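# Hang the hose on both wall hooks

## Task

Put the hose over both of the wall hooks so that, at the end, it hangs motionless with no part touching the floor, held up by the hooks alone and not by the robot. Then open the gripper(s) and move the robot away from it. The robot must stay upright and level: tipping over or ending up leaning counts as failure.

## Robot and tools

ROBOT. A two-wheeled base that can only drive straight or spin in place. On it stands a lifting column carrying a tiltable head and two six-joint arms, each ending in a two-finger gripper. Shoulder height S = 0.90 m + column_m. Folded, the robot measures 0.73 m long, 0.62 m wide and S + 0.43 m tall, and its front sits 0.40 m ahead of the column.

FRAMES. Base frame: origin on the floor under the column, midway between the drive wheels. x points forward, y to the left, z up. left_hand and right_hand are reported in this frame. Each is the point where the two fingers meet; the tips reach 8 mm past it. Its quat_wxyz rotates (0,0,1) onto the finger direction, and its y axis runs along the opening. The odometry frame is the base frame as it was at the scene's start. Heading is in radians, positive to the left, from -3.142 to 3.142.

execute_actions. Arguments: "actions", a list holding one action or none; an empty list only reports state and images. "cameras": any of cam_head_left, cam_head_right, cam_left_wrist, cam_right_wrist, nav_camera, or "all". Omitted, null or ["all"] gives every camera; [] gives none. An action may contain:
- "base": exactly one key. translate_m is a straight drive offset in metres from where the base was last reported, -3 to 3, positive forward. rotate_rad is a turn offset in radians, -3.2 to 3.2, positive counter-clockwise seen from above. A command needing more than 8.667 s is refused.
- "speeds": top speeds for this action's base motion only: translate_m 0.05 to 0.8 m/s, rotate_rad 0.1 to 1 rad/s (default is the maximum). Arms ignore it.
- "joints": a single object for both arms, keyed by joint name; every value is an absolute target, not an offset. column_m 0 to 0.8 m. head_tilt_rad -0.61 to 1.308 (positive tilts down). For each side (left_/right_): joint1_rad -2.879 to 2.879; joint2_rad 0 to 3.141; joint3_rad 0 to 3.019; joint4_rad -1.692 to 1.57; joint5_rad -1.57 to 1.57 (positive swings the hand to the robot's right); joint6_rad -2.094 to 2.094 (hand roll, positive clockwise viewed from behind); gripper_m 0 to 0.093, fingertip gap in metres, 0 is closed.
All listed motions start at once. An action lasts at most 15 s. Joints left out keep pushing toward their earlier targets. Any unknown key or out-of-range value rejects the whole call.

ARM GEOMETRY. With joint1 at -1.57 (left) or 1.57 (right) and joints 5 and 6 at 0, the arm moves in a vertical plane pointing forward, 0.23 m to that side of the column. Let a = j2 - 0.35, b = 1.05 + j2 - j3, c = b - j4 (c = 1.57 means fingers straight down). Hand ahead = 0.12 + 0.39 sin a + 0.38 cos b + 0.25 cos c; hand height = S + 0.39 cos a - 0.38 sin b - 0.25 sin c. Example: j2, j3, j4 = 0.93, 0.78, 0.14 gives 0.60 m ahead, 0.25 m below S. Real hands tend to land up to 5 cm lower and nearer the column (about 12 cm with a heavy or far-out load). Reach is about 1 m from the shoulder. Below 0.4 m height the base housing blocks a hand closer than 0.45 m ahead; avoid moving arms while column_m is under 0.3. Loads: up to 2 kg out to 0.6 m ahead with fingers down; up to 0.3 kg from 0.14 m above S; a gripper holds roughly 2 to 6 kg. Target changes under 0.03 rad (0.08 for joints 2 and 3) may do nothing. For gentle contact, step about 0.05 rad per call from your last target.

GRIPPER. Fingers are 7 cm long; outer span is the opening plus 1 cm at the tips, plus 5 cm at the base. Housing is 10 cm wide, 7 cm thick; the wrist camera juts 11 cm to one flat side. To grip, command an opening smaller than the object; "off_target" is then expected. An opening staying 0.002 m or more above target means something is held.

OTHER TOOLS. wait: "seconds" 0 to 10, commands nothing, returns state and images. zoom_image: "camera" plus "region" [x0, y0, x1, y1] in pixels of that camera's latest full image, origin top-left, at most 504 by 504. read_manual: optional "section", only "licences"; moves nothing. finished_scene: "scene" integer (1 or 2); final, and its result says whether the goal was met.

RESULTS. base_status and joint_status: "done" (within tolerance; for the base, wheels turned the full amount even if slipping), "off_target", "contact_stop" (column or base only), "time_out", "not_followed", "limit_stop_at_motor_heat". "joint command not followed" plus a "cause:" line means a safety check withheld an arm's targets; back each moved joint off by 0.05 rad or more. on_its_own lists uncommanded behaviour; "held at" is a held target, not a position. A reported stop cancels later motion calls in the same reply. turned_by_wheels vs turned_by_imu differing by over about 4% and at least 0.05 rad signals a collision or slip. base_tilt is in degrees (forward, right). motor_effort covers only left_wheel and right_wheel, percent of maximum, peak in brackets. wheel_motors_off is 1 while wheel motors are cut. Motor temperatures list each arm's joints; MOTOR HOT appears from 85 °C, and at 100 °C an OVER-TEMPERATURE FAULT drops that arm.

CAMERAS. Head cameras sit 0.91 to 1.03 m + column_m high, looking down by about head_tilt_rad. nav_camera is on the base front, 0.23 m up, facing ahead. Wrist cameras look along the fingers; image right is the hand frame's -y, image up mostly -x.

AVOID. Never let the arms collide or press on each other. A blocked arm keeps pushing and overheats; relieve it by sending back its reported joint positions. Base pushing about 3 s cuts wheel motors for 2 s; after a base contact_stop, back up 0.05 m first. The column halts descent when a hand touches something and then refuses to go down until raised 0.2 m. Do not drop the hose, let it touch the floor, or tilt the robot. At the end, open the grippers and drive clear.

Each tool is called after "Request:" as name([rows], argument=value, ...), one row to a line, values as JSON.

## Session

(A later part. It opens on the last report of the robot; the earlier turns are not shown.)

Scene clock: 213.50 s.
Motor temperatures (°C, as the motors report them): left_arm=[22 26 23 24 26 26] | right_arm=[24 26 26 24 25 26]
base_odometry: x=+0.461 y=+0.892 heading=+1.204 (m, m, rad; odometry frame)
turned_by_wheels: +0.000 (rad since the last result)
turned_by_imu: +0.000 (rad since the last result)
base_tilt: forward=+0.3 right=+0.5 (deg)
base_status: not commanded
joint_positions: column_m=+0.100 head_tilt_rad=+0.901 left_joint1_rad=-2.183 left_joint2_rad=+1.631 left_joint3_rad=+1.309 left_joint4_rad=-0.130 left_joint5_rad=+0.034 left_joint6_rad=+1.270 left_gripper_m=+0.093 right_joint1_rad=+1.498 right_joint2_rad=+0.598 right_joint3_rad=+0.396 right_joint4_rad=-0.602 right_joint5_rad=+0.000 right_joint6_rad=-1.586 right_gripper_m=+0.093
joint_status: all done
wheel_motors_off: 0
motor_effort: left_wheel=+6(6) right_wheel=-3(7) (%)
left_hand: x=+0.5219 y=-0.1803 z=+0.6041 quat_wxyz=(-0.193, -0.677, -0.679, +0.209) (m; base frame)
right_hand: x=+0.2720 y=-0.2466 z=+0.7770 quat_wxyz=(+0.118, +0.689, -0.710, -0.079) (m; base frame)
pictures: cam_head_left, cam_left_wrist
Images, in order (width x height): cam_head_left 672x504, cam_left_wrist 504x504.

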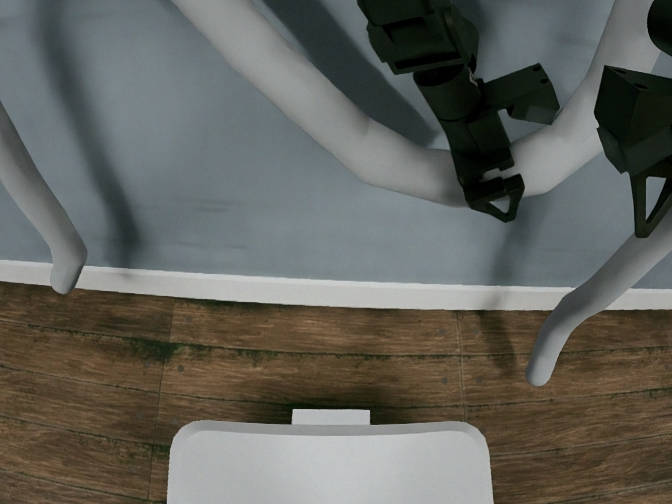

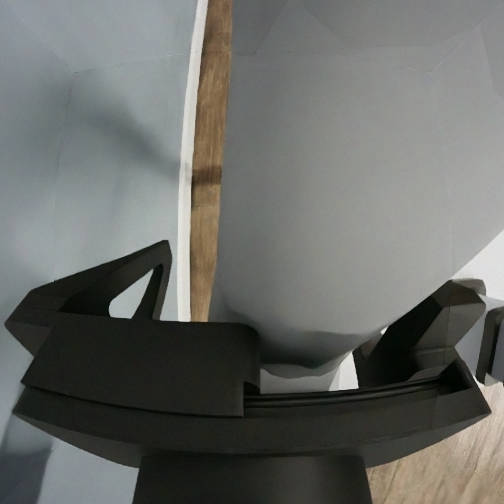

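Further down with the column.

Request:
execute_actions([
  {"joints":{"column_m":0.0,"left_joint2_rad":1.75}},
], cameras=["cam_head_left"])

Request:
execute_actions([
  {"joints":{"column_m":0.45,"left_joint2_rad":1.29,"left_joint3_rad":1.19,"left_joint4_rad":-0.44}},
], cameras=[])

Request:
execute_actions([
  {"base":{"translate_m":-0.7},"joints":{"head_tilt_rad":0.5,"left_joint1_rad":-1.5}},
], cameras=["cam_head_left","nav_camera"])

Scene clock: 217.70 s.
Motor temperatures (°C, as the motors report them): left_arm=[22 25 23 24 26 26] | right_arm=[24 26 26 24 25 26]
base_odometry: x=+0.461 y=+0.892 heading=+1.204 (m, m, rad; odometry frame)
turned_by_wheels: +0.000 (rad since the last result)
turned_by_imu: +0.000 (rad since the last result)
base_tilt: forward=+0.3 right=+0.6 (deg)
base_status: not commanded
joint_positions: column_m=+0.002 head_tilt_rad=+0.901 left_joint1_rad=-2.214 left_joint2_rad=+1.639 left_joint3_rad=+1.319 left_joint4_rad=-0.127 left_joint5_rad=+0.054 left_joint6_rad=+1.263 left_gripper_m=+0.093 right_joint1_rad=+1.498 right_joint2_rad=+0.598 right_joint3_rad=+0.396 right_joint4_rad=-0.602 right_joint5_rad=+0.000 right_joint6_rad=-1.586 right_gripper_m=+0.093
joint_status: all done
joint sent to its limit — the command would take column_m past its lower limit, so that joint was sent only as far as its limit.
wheel_motors_off: 0
motor_effort: left_wheel=+6(6) right_wheel=-5(5) (%)
left_hand: x=+0.5173 y=-0.2025 z=+0.5176 quat_wxyz=(-0.207, -0.675, -0.671, +0.227) (m; base frame)
right_hand: x=+0.2720 y=-0.2466 z=+0.6793 quat_wxyz=(+0.118, +0.689, -0.710, -0.079) (m; base frame)
pictures: cam_head_left
Images, in order (width x height): cam_head_left 672x504.

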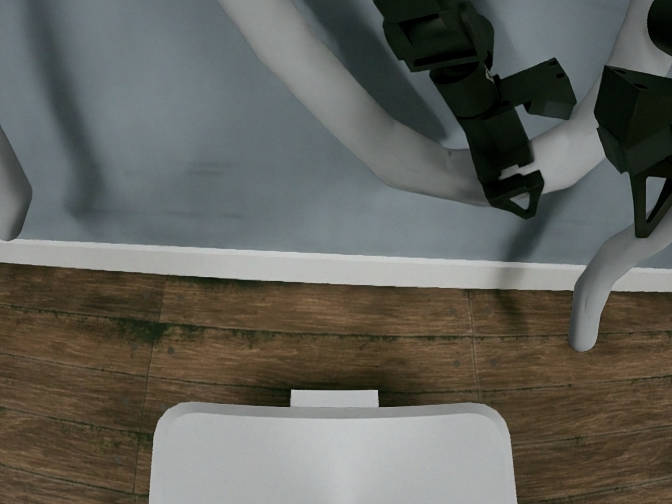

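Scene clock: 224.10 s.
Motor temperatures (°C, as the motors report them): left_arm=[22 26 23 24 26 26] | right_arm=[24 26 26 24 25 26]
base_odometry: x=+0.461 y=+0.892 heading=+1.204 (m, m, rad; odometry frame)
turned_by_wheels: +0.000 (rad since the last result)
turned_by_imu: +0.000 (rad since the last result)
base_tilt: forward=+0.3 right=+0.6 (deg)
base_status: not commanded
joint_positions: column_m=+0.450 head_tilt_rad=+0.901 left_joint1_rad=-2.148 left_joint2_rad=+1.286 left_joint3_rad=+1.185 left_joint4_rad=-0.432 left_joint5_rad=+0.002 left_joint6_rad=+1.285 left_gripper_m=+0.093 right_joint1_rad=+1.498 right_joint2_rad=+0.598 right_joint3_rad=+0.396 right_joint4_rad=-0.602 right_joint5_rad=+0.000 right_joint6_rad=-1.586 right_gripper_m=+0.093
joint_status: all done
wheel_motors_off: 0
motor_effort: left_wheel=+4(6) right_wheel=-5(5) (%)
left_hand: x=+0.5422 y=-0.0882 z=+1.0658 quat_wxyz=(-0.144, -0.689, -0.681, +0.201) (m; base frame)
right_hand: x=+0.2720 y=-0.2466 z=+1.1268 quat_wxyz=(+0.118, +0.689, -0.710, -0.079) (m; base frame)
pictures: none
No camera images: the call's "cameras" was empty. Leave "cameras" out to get every camera's image.

Scene clock: 227.30 s.
Motor temperatures (°C, as the motors report them): left_arm=[22 26 23 24 26 26] | right_arm=[24 26 26 24 25 26]
base_odometry: x=+0.210 y=+0.238 heading=+1.206 (m, m, rad; odometry frame)
turned_by_wheels: +0.001 (rad since the last result)
turned_by_imu: +0.003 (rad since the last result)
base_tilt: forward=+0.3 right=+0.6 (deg)
base_status: done
joint_positions: column_m=+0.450 head_tilt_rad=+0.518 left_joint1_rad=-1.496 left_joint2_rad=+1.286 left_joint3_rad=+1.183 left_joint4_rad=-0.432 left_joint5_rad=+0.000 left_joint6_rad=+1.286 left_gripper_m=+0.093 right_joint1_rad=+1.498 right_joint2_rad=+0.599 right_joint3_rad=+0.396 right_joint4_rad=-0.602 right_joint5_rad=+0.000 right_joint6_rad=-1.586 right_gripper_m=+0.093
joint_status: all done
wheel_motors_off: 0
motor_effort: left_wheel=+2(45) right_wheel=-4(43) (%)
left_hand: x=+0.5870 y=+0.2676 z=+0.9859 quat_wxyz=(+0.024, -0.584, -0.811, -0.023) (m; base frame)
right_hand: x=+0.2720 y=-0.2466 z=+1.1267 quat_wxyz=(+0.118, +0.689, -0.710, -0.080) (m; base frame)
pictures: cam_head_left, nav_camera
Images, in order (width x height): cam_head_left 672x504, nav_camera 672x504.

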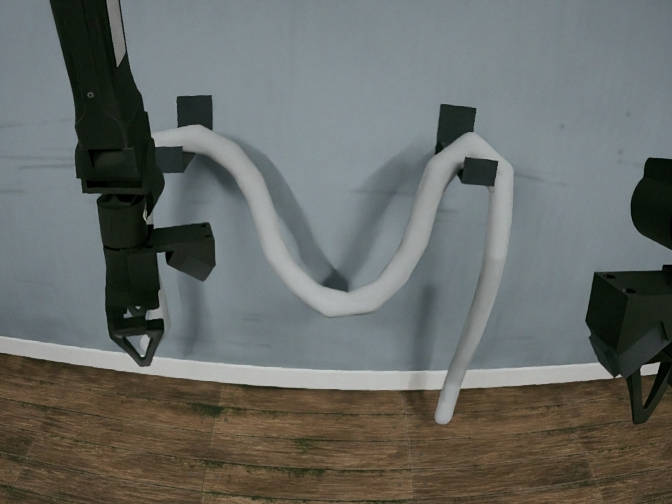

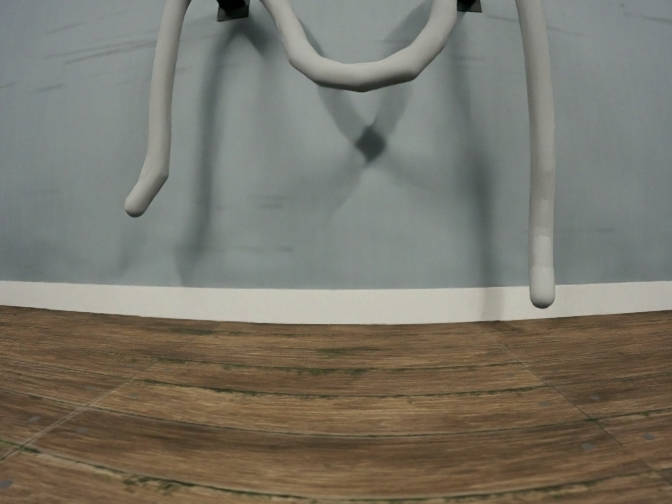

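Request:
finished_scene(scene=1)

The scene is finished: the task was done.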